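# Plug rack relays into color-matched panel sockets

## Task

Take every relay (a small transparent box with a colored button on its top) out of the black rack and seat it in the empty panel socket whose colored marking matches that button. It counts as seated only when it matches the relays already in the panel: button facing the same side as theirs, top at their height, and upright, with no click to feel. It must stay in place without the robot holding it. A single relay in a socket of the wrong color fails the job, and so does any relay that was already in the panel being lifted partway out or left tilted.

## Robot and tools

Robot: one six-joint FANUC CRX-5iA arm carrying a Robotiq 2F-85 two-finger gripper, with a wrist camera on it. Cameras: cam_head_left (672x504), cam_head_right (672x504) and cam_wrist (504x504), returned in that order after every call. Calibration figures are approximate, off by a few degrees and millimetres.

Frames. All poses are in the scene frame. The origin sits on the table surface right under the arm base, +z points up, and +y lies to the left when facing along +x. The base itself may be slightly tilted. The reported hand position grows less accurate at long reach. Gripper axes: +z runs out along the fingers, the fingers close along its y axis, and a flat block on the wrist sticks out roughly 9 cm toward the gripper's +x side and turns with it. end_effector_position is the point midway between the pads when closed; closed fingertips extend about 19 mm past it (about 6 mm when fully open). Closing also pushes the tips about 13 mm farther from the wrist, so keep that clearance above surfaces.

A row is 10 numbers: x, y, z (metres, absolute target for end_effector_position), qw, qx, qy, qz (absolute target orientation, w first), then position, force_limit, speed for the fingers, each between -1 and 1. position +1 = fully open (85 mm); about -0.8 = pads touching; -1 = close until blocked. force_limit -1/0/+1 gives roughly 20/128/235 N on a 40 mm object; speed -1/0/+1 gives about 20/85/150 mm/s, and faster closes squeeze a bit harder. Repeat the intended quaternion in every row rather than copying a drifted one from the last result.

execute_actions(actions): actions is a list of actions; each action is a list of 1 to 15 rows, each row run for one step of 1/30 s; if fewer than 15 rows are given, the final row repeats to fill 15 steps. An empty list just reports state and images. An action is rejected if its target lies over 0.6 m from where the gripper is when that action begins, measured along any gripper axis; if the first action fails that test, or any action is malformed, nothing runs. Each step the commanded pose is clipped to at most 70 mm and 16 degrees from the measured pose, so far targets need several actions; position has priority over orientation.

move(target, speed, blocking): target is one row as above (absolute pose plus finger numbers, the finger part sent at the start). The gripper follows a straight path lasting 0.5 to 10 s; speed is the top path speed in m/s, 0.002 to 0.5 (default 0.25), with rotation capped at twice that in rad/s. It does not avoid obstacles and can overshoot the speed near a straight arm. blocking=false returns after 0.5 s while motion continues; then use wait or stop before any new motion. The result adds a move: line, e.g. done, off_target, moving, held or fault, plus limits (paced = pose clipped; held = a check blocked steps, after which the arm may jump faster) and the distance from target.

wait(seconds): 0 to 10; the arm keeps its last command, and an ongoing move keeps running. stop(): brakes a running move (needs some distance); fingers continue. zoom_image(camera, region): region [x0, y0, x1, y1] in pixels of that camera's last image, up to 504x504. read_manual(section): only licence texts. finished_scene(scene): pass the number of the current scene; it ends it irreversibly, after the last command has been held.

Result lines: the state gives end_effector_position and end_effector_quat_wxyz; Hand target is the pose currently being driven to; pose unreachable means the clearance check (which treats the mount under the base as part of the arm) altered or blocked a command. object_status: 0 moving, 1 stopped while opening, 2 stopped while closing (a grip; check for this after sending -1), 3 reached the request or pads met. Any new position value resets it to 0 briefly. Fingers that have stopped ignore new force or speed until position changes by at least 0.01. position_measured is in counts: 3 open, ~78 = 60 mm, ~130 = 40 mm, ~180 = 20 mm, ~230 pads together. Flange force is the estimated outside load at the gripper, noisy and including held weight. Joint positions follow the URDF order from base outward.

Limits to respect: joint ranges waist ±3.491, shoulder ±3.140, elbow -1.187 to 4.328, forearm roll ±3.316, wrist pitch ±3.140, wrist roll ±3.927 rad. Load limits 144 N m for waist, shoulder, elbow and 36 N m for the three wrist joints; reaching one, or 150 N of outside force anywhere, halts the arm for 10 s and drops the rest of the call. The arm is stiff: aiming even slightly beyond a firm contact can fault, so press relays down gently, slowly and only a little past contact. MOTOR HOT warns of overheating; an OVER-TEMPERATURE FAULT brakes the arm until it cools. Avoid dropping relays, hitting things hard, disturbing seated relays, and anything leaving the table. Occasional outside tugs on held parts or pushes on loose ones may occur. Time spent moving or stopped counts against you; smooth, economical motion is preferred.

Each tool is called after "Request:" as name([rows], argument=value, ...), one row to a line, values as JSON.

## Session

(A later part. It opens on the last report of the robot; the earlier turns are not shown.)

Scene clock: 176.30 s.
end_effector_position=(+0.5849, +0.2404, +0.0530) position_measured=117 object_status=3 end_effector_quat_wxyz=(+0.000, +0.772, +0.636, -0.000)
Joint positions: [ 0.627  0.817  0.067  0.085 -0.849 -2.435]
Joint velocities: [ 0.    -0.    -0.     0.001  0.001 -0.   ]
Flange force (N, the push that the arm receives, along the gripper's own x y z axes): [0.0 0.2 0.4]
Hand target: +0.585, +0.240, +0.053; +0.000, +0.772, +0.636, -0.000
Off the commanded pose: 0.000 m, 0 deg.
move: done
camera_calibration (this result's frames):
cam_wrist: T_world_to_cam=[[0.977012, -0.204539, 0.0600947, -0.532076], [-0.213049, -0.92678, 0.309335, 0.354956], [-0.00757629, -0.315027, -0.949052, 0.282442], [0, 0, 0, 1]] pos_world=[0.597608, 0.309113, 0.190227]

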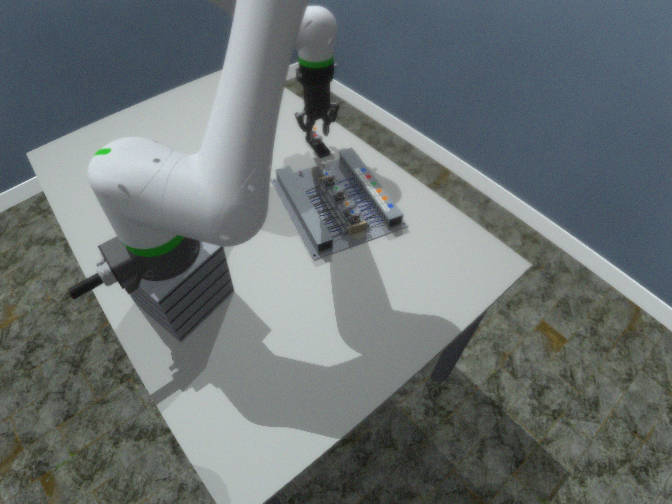

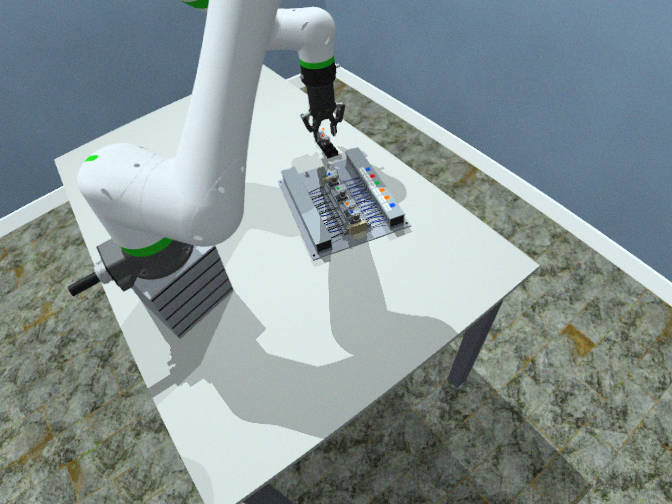

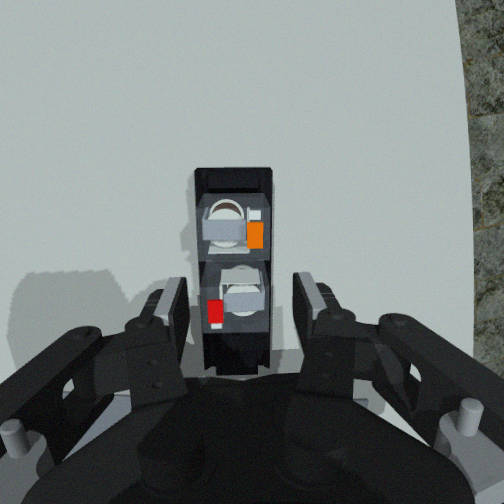

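Request:
move(target=[0.5826,0.2413,0.053,0,0.7716,0.6361,0,0.1,-0.5,0], speed=0.01)

Request:
move(target=[0.5826,0.2413,0.053,0,0.7716,0.6361,0,-1,-0.5,-0.3], speed=0.01)

Request:
move(target=[0.5826,0.2413,0.13,0,0.7716,0.6361,0,-1,-0.5,-0.3], speed=0.08)

Request:
move(target=[0.473,0.0336,0.13,0,0.7934,0.6088,0,-1,-0.5,-0.3], speed=0.2)

Request:
move(target=[0.473,0.0336,0.083,0,0.7934,0.6088,0,-1,-0.5,-0.3], speed=0.03)

Request:
zoom_image(camera="cam_wrist", region=[130, 130, 380, 380])

Scene clock: 185.97 s.
end_effector_position=(+0.5826, +0.2413, +0.0530) position_measured=117 object_status=3 end_effector_quat_wxyz=(-0.000, +0.772, +0.636, -0.000)
Joint positions: [ 0.63   0.814  0.061  0.085 -0.846 -2.438]
Joint velocities: [ 0.     0.001  0.    -0.     0.    -0.   ]
Flange force (N, the push that the arm receives, along the gripper's own x y z axes): [-0.1 1.5 0.1]
Hand target: +0.583, +0.241, +0.053; +0.000, +0.772, +0.636, -0.000
Off the commanded pose: 0.000 m, 0 deg.
move: done
camera_calibration (this result's frames):
cam_wrist: T_world_to_cam=[[0.977011, -0.204564, 0.0600305, -0.529647], [-0.213054, -0.926806, 0.309256, 0.355391], [-0.00762597, -0.314936, -0.949082, 0.282678], [0, 0, 0, 1]] pos_world=[0.595344, 0.310057, 0.190173]

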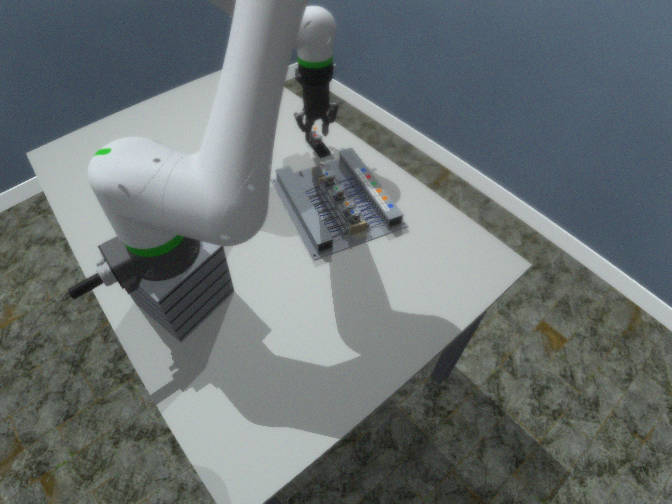

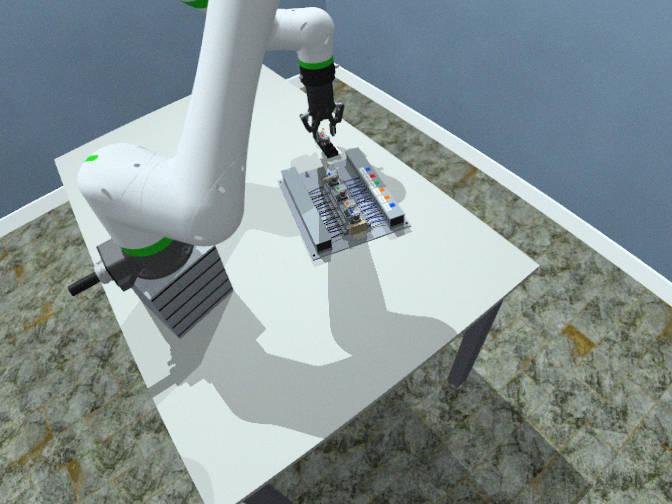

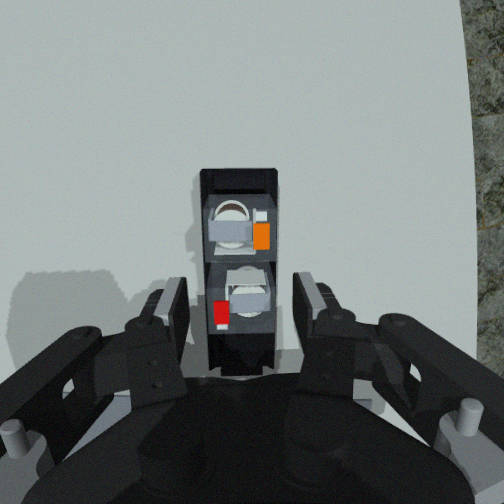

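Scene clock: 186.67 s.
end_effector_position=(+0.5826, +0.2413, +0.0531) position_measured=165 object_status=2 end_effector_quat_wxyz=(+0.000, +0.772, +0.636, +0.000)
Joint positions: [ 0.63   0.814  0.061  0.085 -0.846 -2.438]
Joint velocities: [-0.     0.    -0.     0.001  0.001  0.   ]
Flange force (N, the push that the arm receives, along the gripper's own x y z axes): [0.9 -1.2 -6.7]
Hand target: +0.583, +0.241, +0.053; +0.000, +0.772, +0.636, +0.000
Off the commanded pose: 0.000 m, 0 deg.
move: done
camera_calibration (this result's frames):
cam_wrist: T_world_to_cam=[[0.977011, -0.204528, 0.0601555, -0.529707], [-0.21306, -0.926829, 0.309182, 0.355404], [-0.00748248, -0.31489, -0.949099, 0.282676], [0, 0, 0, 1]] pos_world=[0.595367, 0.31007, 0.190268]

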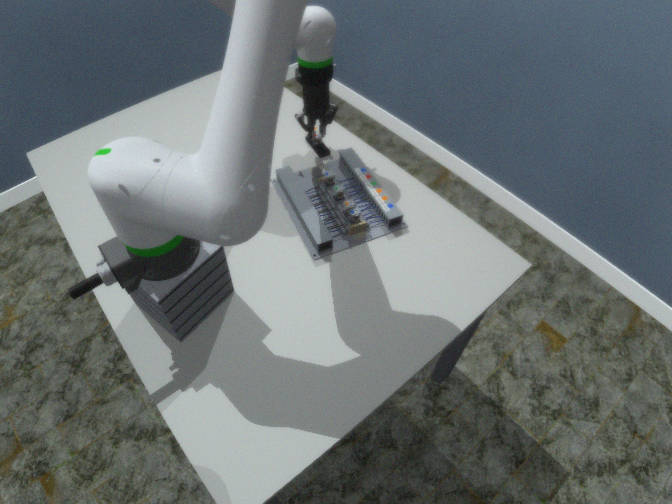

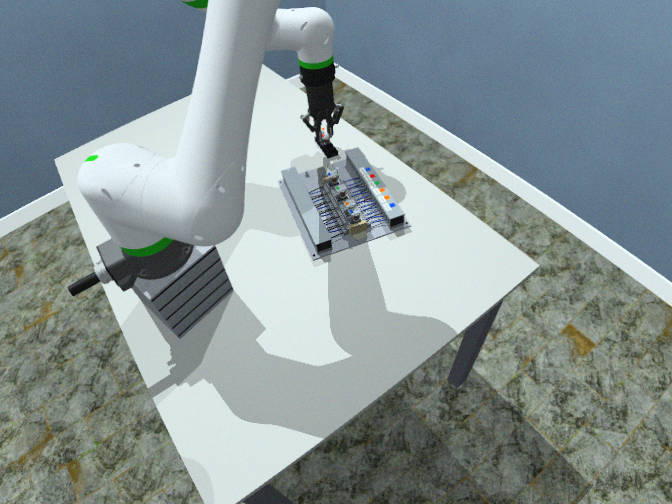

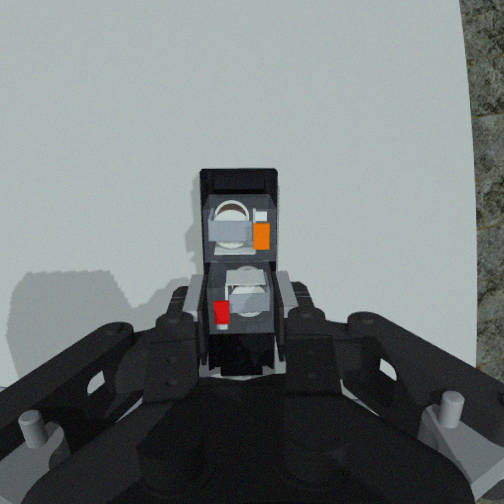

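Scene clock: 187.90 s.
end_effector_position=(+0.5826, +0.2413, +0.1299) position_measured=165 object_status=2 end_effector_quat_wxyz=(-0.000, +0.772, +0.636, -0.000)
Joint positions: [ 0.638  0.7    0.082  0.076 -0.98  -2.432]
Joint velocities: [ 0.001  0.     0.    -0.001 -0.     0.   ]
Flange force (N, the push that the arm receives, along the gripper's own x y z axes): [0.8 2.1 -0.3]
Hand target: +0.583, +0.241, +0.130; -0.000, +0.772, +0.636, +0.000
Off the commanded pose: 0.000 m, 0 deg.
move: done
camera_calibration (this result's frames):
cam_wrist: T_world_to_cam=[[0.977041, -0.204446, 0.059936, -0.534307], [-0.212912, -0.926834, 0.30927, 0.331569], [-0.00767842, -0.314931, -0.949084, 0.355696], [0, 0, 0, 1]] pos_world=[0.595367, 0.310092, 0.267065]

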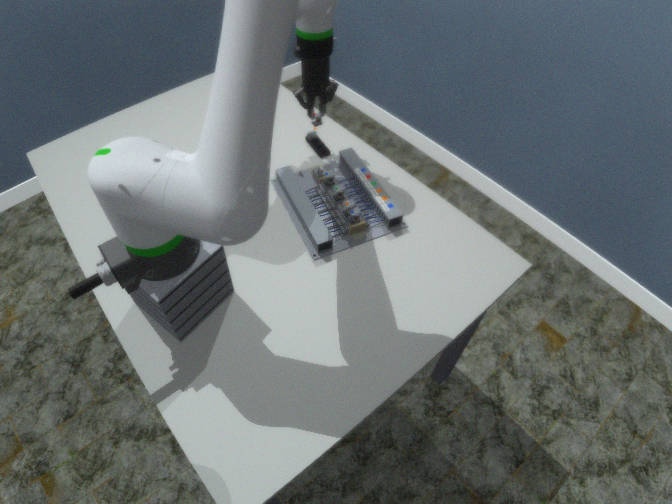

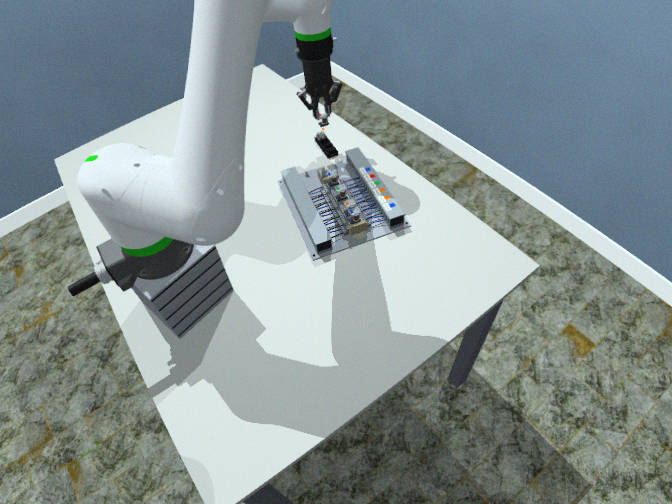

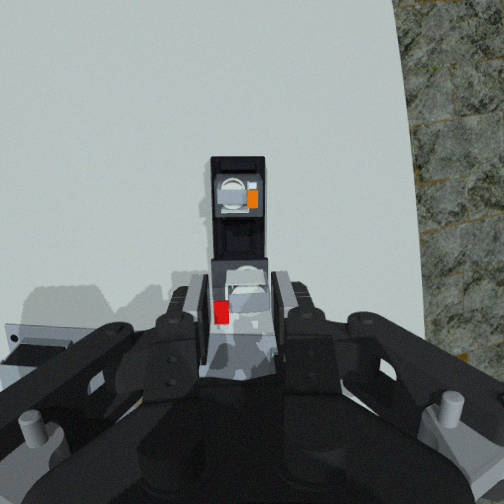

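Scene clock: 189.43 s.
end_effector_position=(+0.4721, +0.0342, +0.1300) position_measured=165 object_status=2 end_effector_quat_wxyz=(-0.000, +0.793, +0.609, +0.000)
Joint positions: [ 0.401  0.358 -0.44   0.095 -0.786 -2.289]
Joint velocities: [-0.001 -0.    -0.001  0.001  0.    -0.   ]
Flange force (N, the push that the arm receives, along the gripper's own x y z axes): [0.1 -1.5 0.6]
Hand target: +0.472, +0.034, +0.130; -0.000, +0.793, +0.609, +0.000
Off the commanded pose: 0.001 m, 0 deg.
move: done
camera_calibration (this result's frames):
cam_wrist: T_world_to_cam=[[0.960368, -0.272279, 0.059644, -0.458505], [-0.277138, -0.909869, 0.308761, 0.145851], [-0.0298011, -0.313054, -0.949268, 0.300173], [0, 0, 0, 1]] pos_world=[0.489699, 0.101834, 0.267259]

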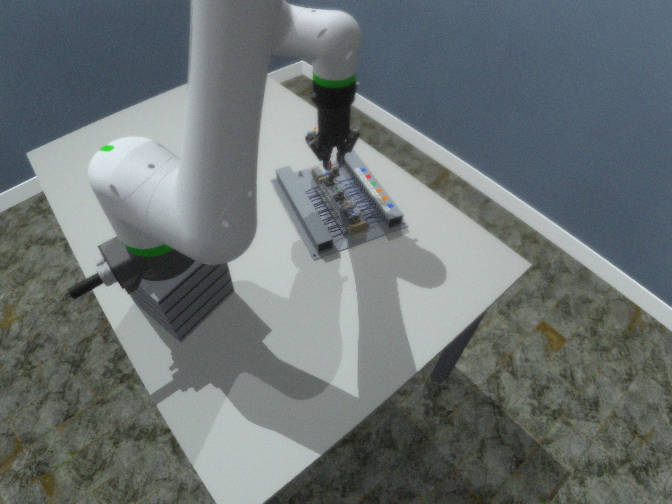

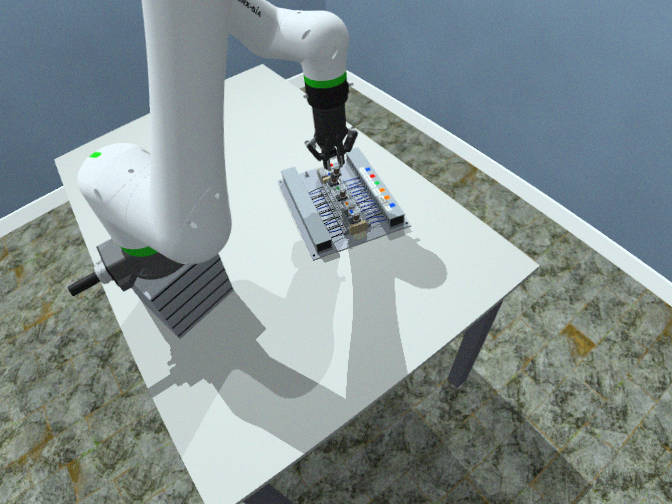

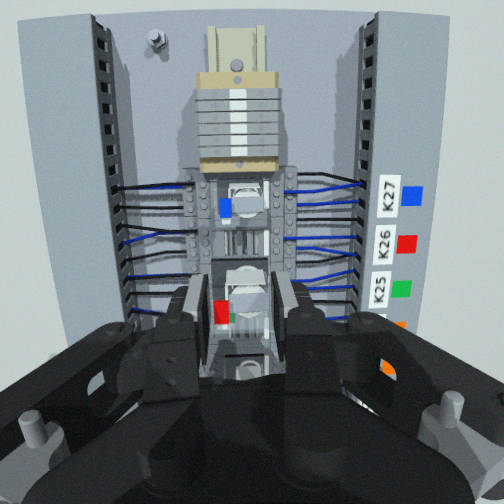

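Scene clock: 191.23 s.
end_effector_position=(+0.4730, +0.0336, +0.0831) position_measured=165 object_status=2 end_effector_quat_wxyz=(+0.000, +0.793, +0.609, +0.000)
Joint positions: [ 0.392  0.452 -0.459  0.109 -0.673 -2.298]
Joint velocities: [ 0.    -0.    -0.001 -0.     0.001 -0.   ]
Flange force (N, the push that the arm receives, along the gripper's own x y z axes): [-0.1 -1.0 -0.2]
Hand target: +0.473, +0.034, +0.083; +0.000, +0.793, +0.609, -0.000
Off the commanded pose: 0.000 m, 0 deg.
move: done
camera_calibration (this result's frames):
cam_wrist: T_world_to_cam=[[0.960337, -0.272279, 0.0601497, -0.456711], [-0.277278, -0.909638, 0.309314, 0.159984], [-0.029505, -0.313723, -0.949056, 0.255283], [0, 0, 0, 1]] pos_world=[0.490489, 0.101263, 0.220264]

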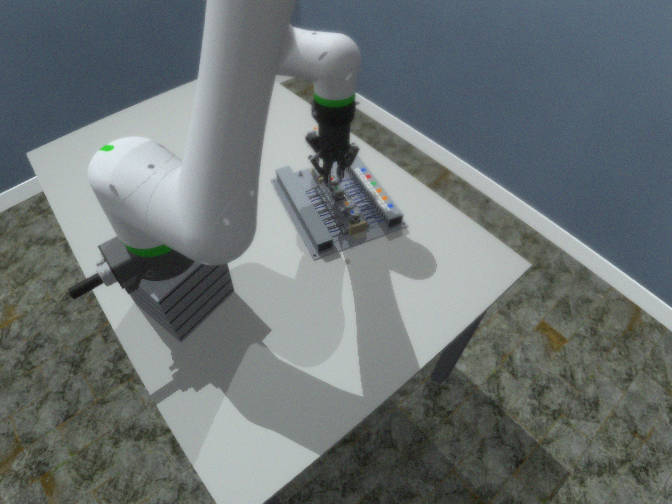

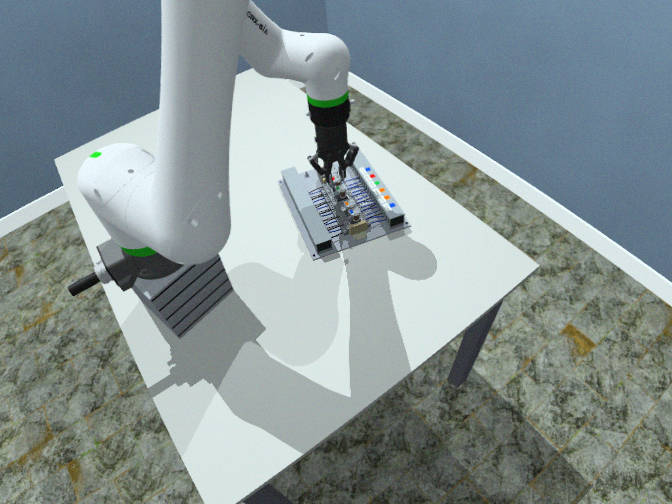

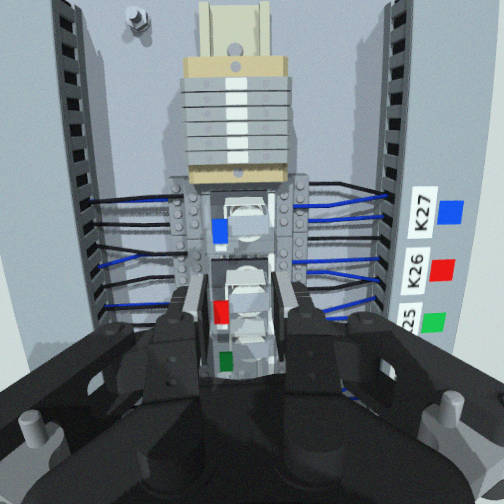

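Region (130, 130, 380, 380) of cam_wrist's 504x504 image, scaled by 2.016, with more detail than that image has.

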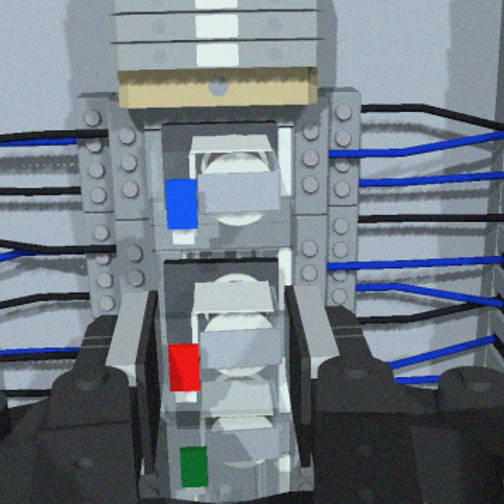

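Request:
move(target=[0.473,0.0336,0.0775,0,0.7934,0.6088,0,-1,-0.5,-0.3], speed=0.005)

Scene clock: 194.37 s.
end_effector_position=(+0.4730, +0.0336, +0.0776) position_measured=165 object_status=2 end_effector_quat_wxyz=(+0.000, +0.793, +0.609, +0.000)
Joint positions: [ 0.391  0.464 -0.46   0.111 -0.66  -2.3  ]
Joint velocities: [ 0.001  0.001 -0.001 -0.001 -0.     0.   ]
Flange force (N, the push that the arm receives, along the gripper's own x y z axes): [-0.2 2.9 -23.3]
Hand target: +0.473, +0.034, +0.078; +0.000, +0.793, +0.609, -0.000
Off the commanded pose: 0.000 m, 0 deg.
move: done
camera_calibration (this result's frames):
cam_wrist: T_world_to_cam=[[0.960352, -0.272217, 0.0601887, -0.456446], [-0.277235, -0.909685, 0.309214, 0.161745], [-0.0294206, -0.313641, -0.949086, 0.250018], [0, 0, 0, 1]] pos_world=[0.490546, 0.101301, 0.214748]

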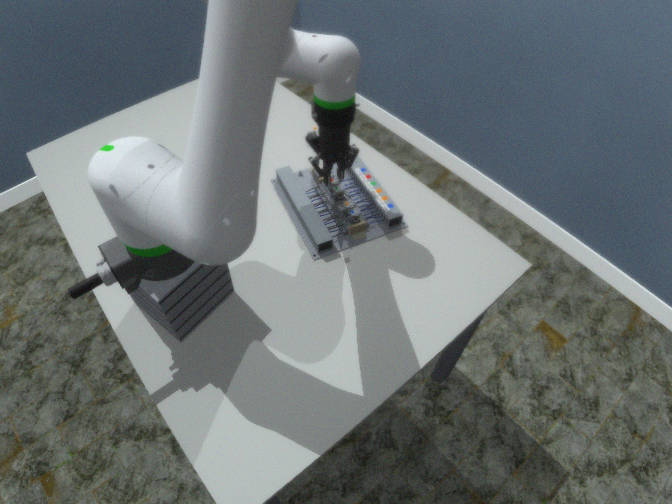

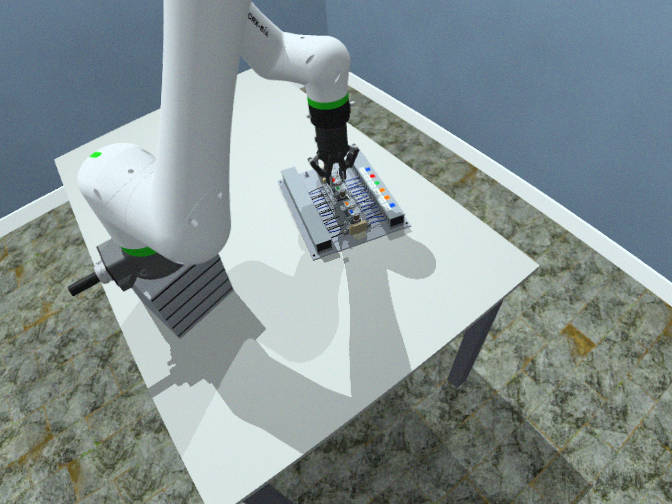

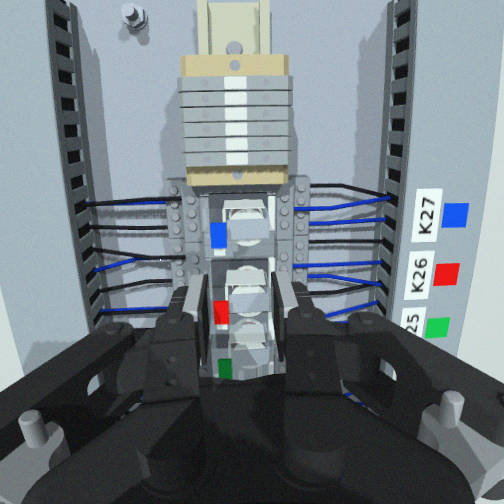

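Request:
move(target=[0.473,0.0336,0.0745,0,0.7934,0.6088,0,-1,-0.5,-0.3], speed=0.004)

Request:
move(target=[0.473,0.0336,0.0737,0,0.7934,0.6088,0,-1,-0.5,-0.3], speed=0.002)

Scene clock: 198.40 s.
end_effector_position=(+0.4730, +0.0336, +0.0745) position_measured=165 object_status=2 end_effector_quat_wxyz=(+0.000, +0.793, +0.609, +0.000)
Joint positions: [ 0.39   0.47  -0.461  0.112 -0.653 -2.3  ]
Joint velocities: [-0.     0.    -0.001  0.    -0.001  0.   ]
Flange force (N, the push that the arm receives, along the gripper's own x y z axes): [2.4 1.6 -31.8]
Hand target: +0.473, +0.034, +0.075; +0.000, +0.793, +0.609, -0.000
Off the commanded pose: 0.000 m, 0 deg.
move: done
camera_calibration (this result's frames):
cam_wrist: T_world_to_cam=[[0.960355, -0.272227, 0.0600959, -0.45622], [-0.277214, -0.909675, 0.309262, 0.162653], [-0.0295217, -0.313661, -0.949076, 0.247178], [0, 0, 0, 1]] pos_world=[0.490519, 0.101296, 0.211705]

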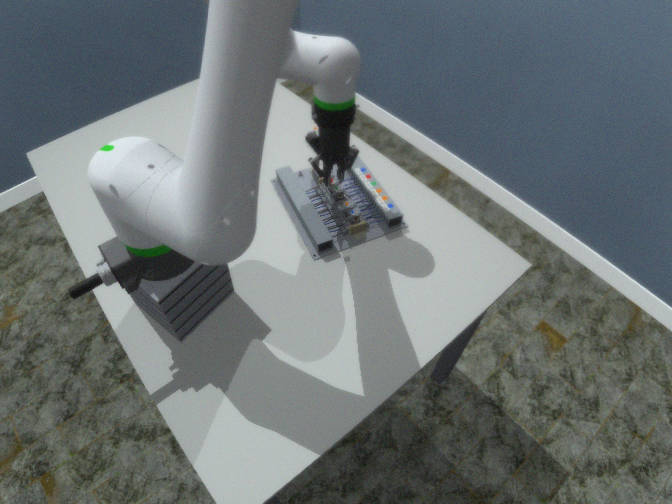

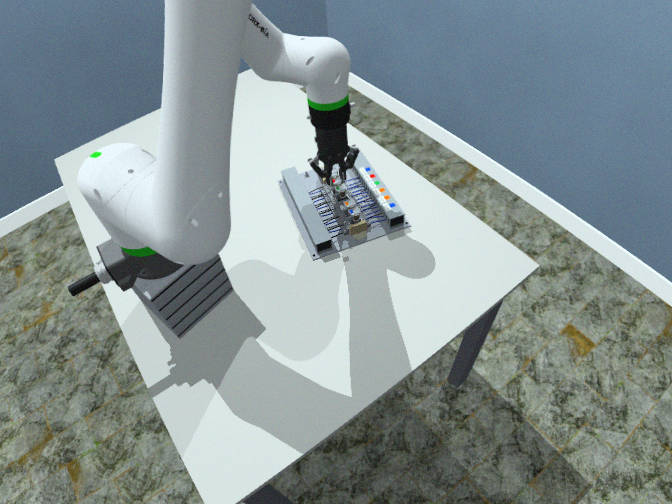

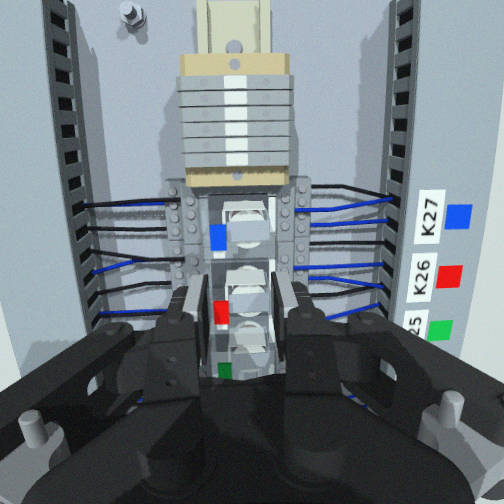

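Scene clock: 199.10 s.
end_effector_position=(+0.4730, +0.0336, +0.0737) position_measured=165 object_status=2 end_effector_quat_wxyz=(+0.000, +0.793, +0.609, -0.000)
Joint positions: [ 0.39   0.472 -0.461  0.112 -0.651 -2.301]
Joint velocities: [-0.    -0.     0.    -0.001 -0.001 -0.   ]
Flange force (N, the push that the arm receives, along the gripper's own x y z axes): [3.6 1.1 -30.1]
Hand target: +0.473, +0.034, +0.074; +0.000, +0.793, +0.609, -0.000
Off the commanded pose: 0.000 m, 0 deg.
move: done
camera_calibration (this result's frames):
cam_wrist: T_world_to_cam=[[0.960357, -0.272226, 0.060066, -0.45616], [-0.277203, -0.909674, 0.309277, 0.162895], [-0.0295528, -0.313667, -0.949073, 0.24641], [0, 0, 0, 1]] pos_world=[0.490513, 0.101293, 0.210881]

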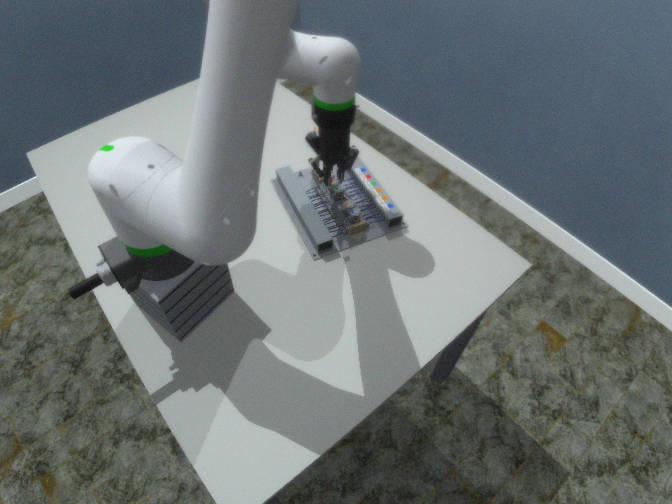

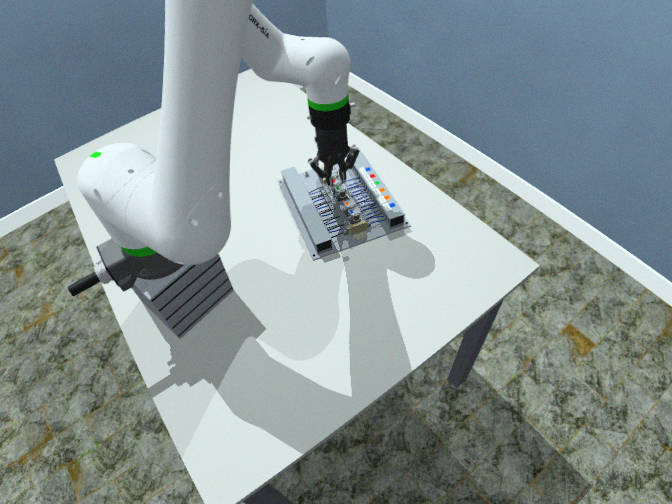

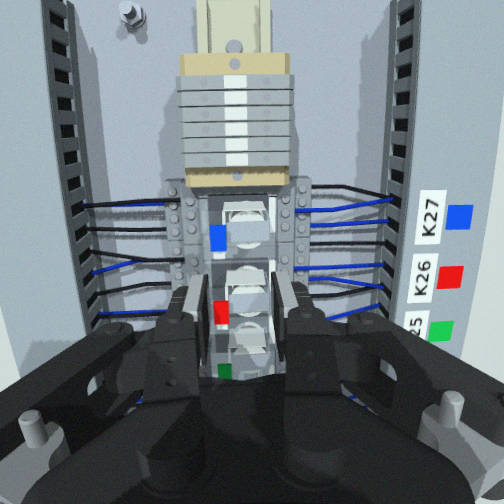

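Request:
move(target=[0.473,0.0336,0.0731,0,0.7934,0.6088,0,-1,-0.5,-0.3], speed=0.002)

Scene clock: 201.50 s.
end_effector_position=(+0.4730, +0.0336, +0.0732) position_measured=165 object_status=2 end_effector_quat_wxyz=(+0.000, +0.793, +0.609, +0.000)
Joint positions: [ 0.39   0.473 -0.461  0.112 -0.65  -2.301]
Joint velocities: [-0.     0.    -0.001 -0.     0.    -0.   ]
Flange force (N, the push that the arm receives, along the gripper's own x y z axes): [2.6 -1.6 -55.3]
Hand target: +0.473, +0.034, +0.073; +0.000, +0.793, +0.609, -0.000
Off the commanded pose: 0.000 m, 0 deg.
move: done
camera_calibration (this result's frames):
cam_wrist: T_world_to_cam=[[0.960352, -0.27222, 0.0601735, -0.456175], [-0.277233, -0.909689, 0.309206, 0.16311], [-0.0294329, -0.313629, -0.949089, 0.245847], [0, 0, 0, 1]] pos_world=[0.490544, 0.101304, 0.210346]

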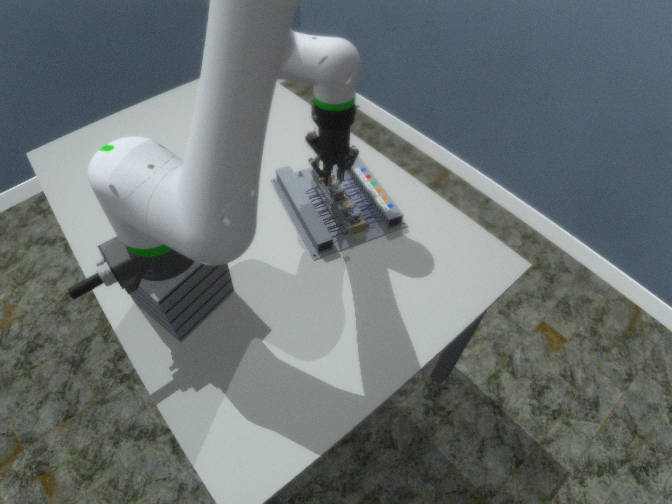

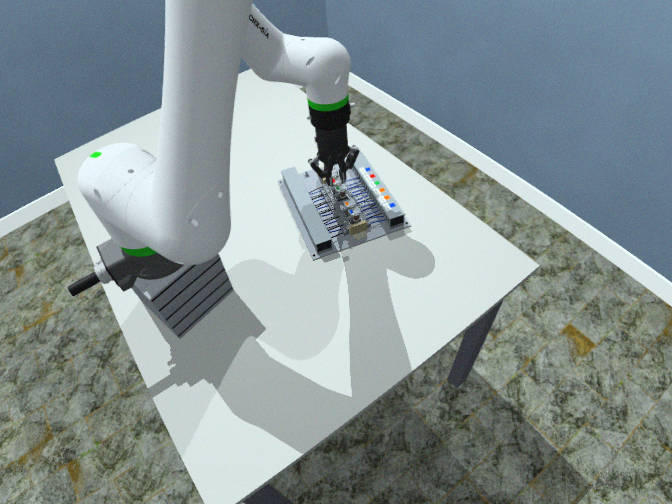

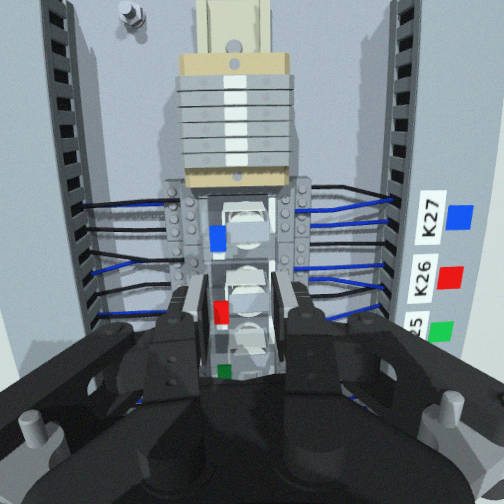

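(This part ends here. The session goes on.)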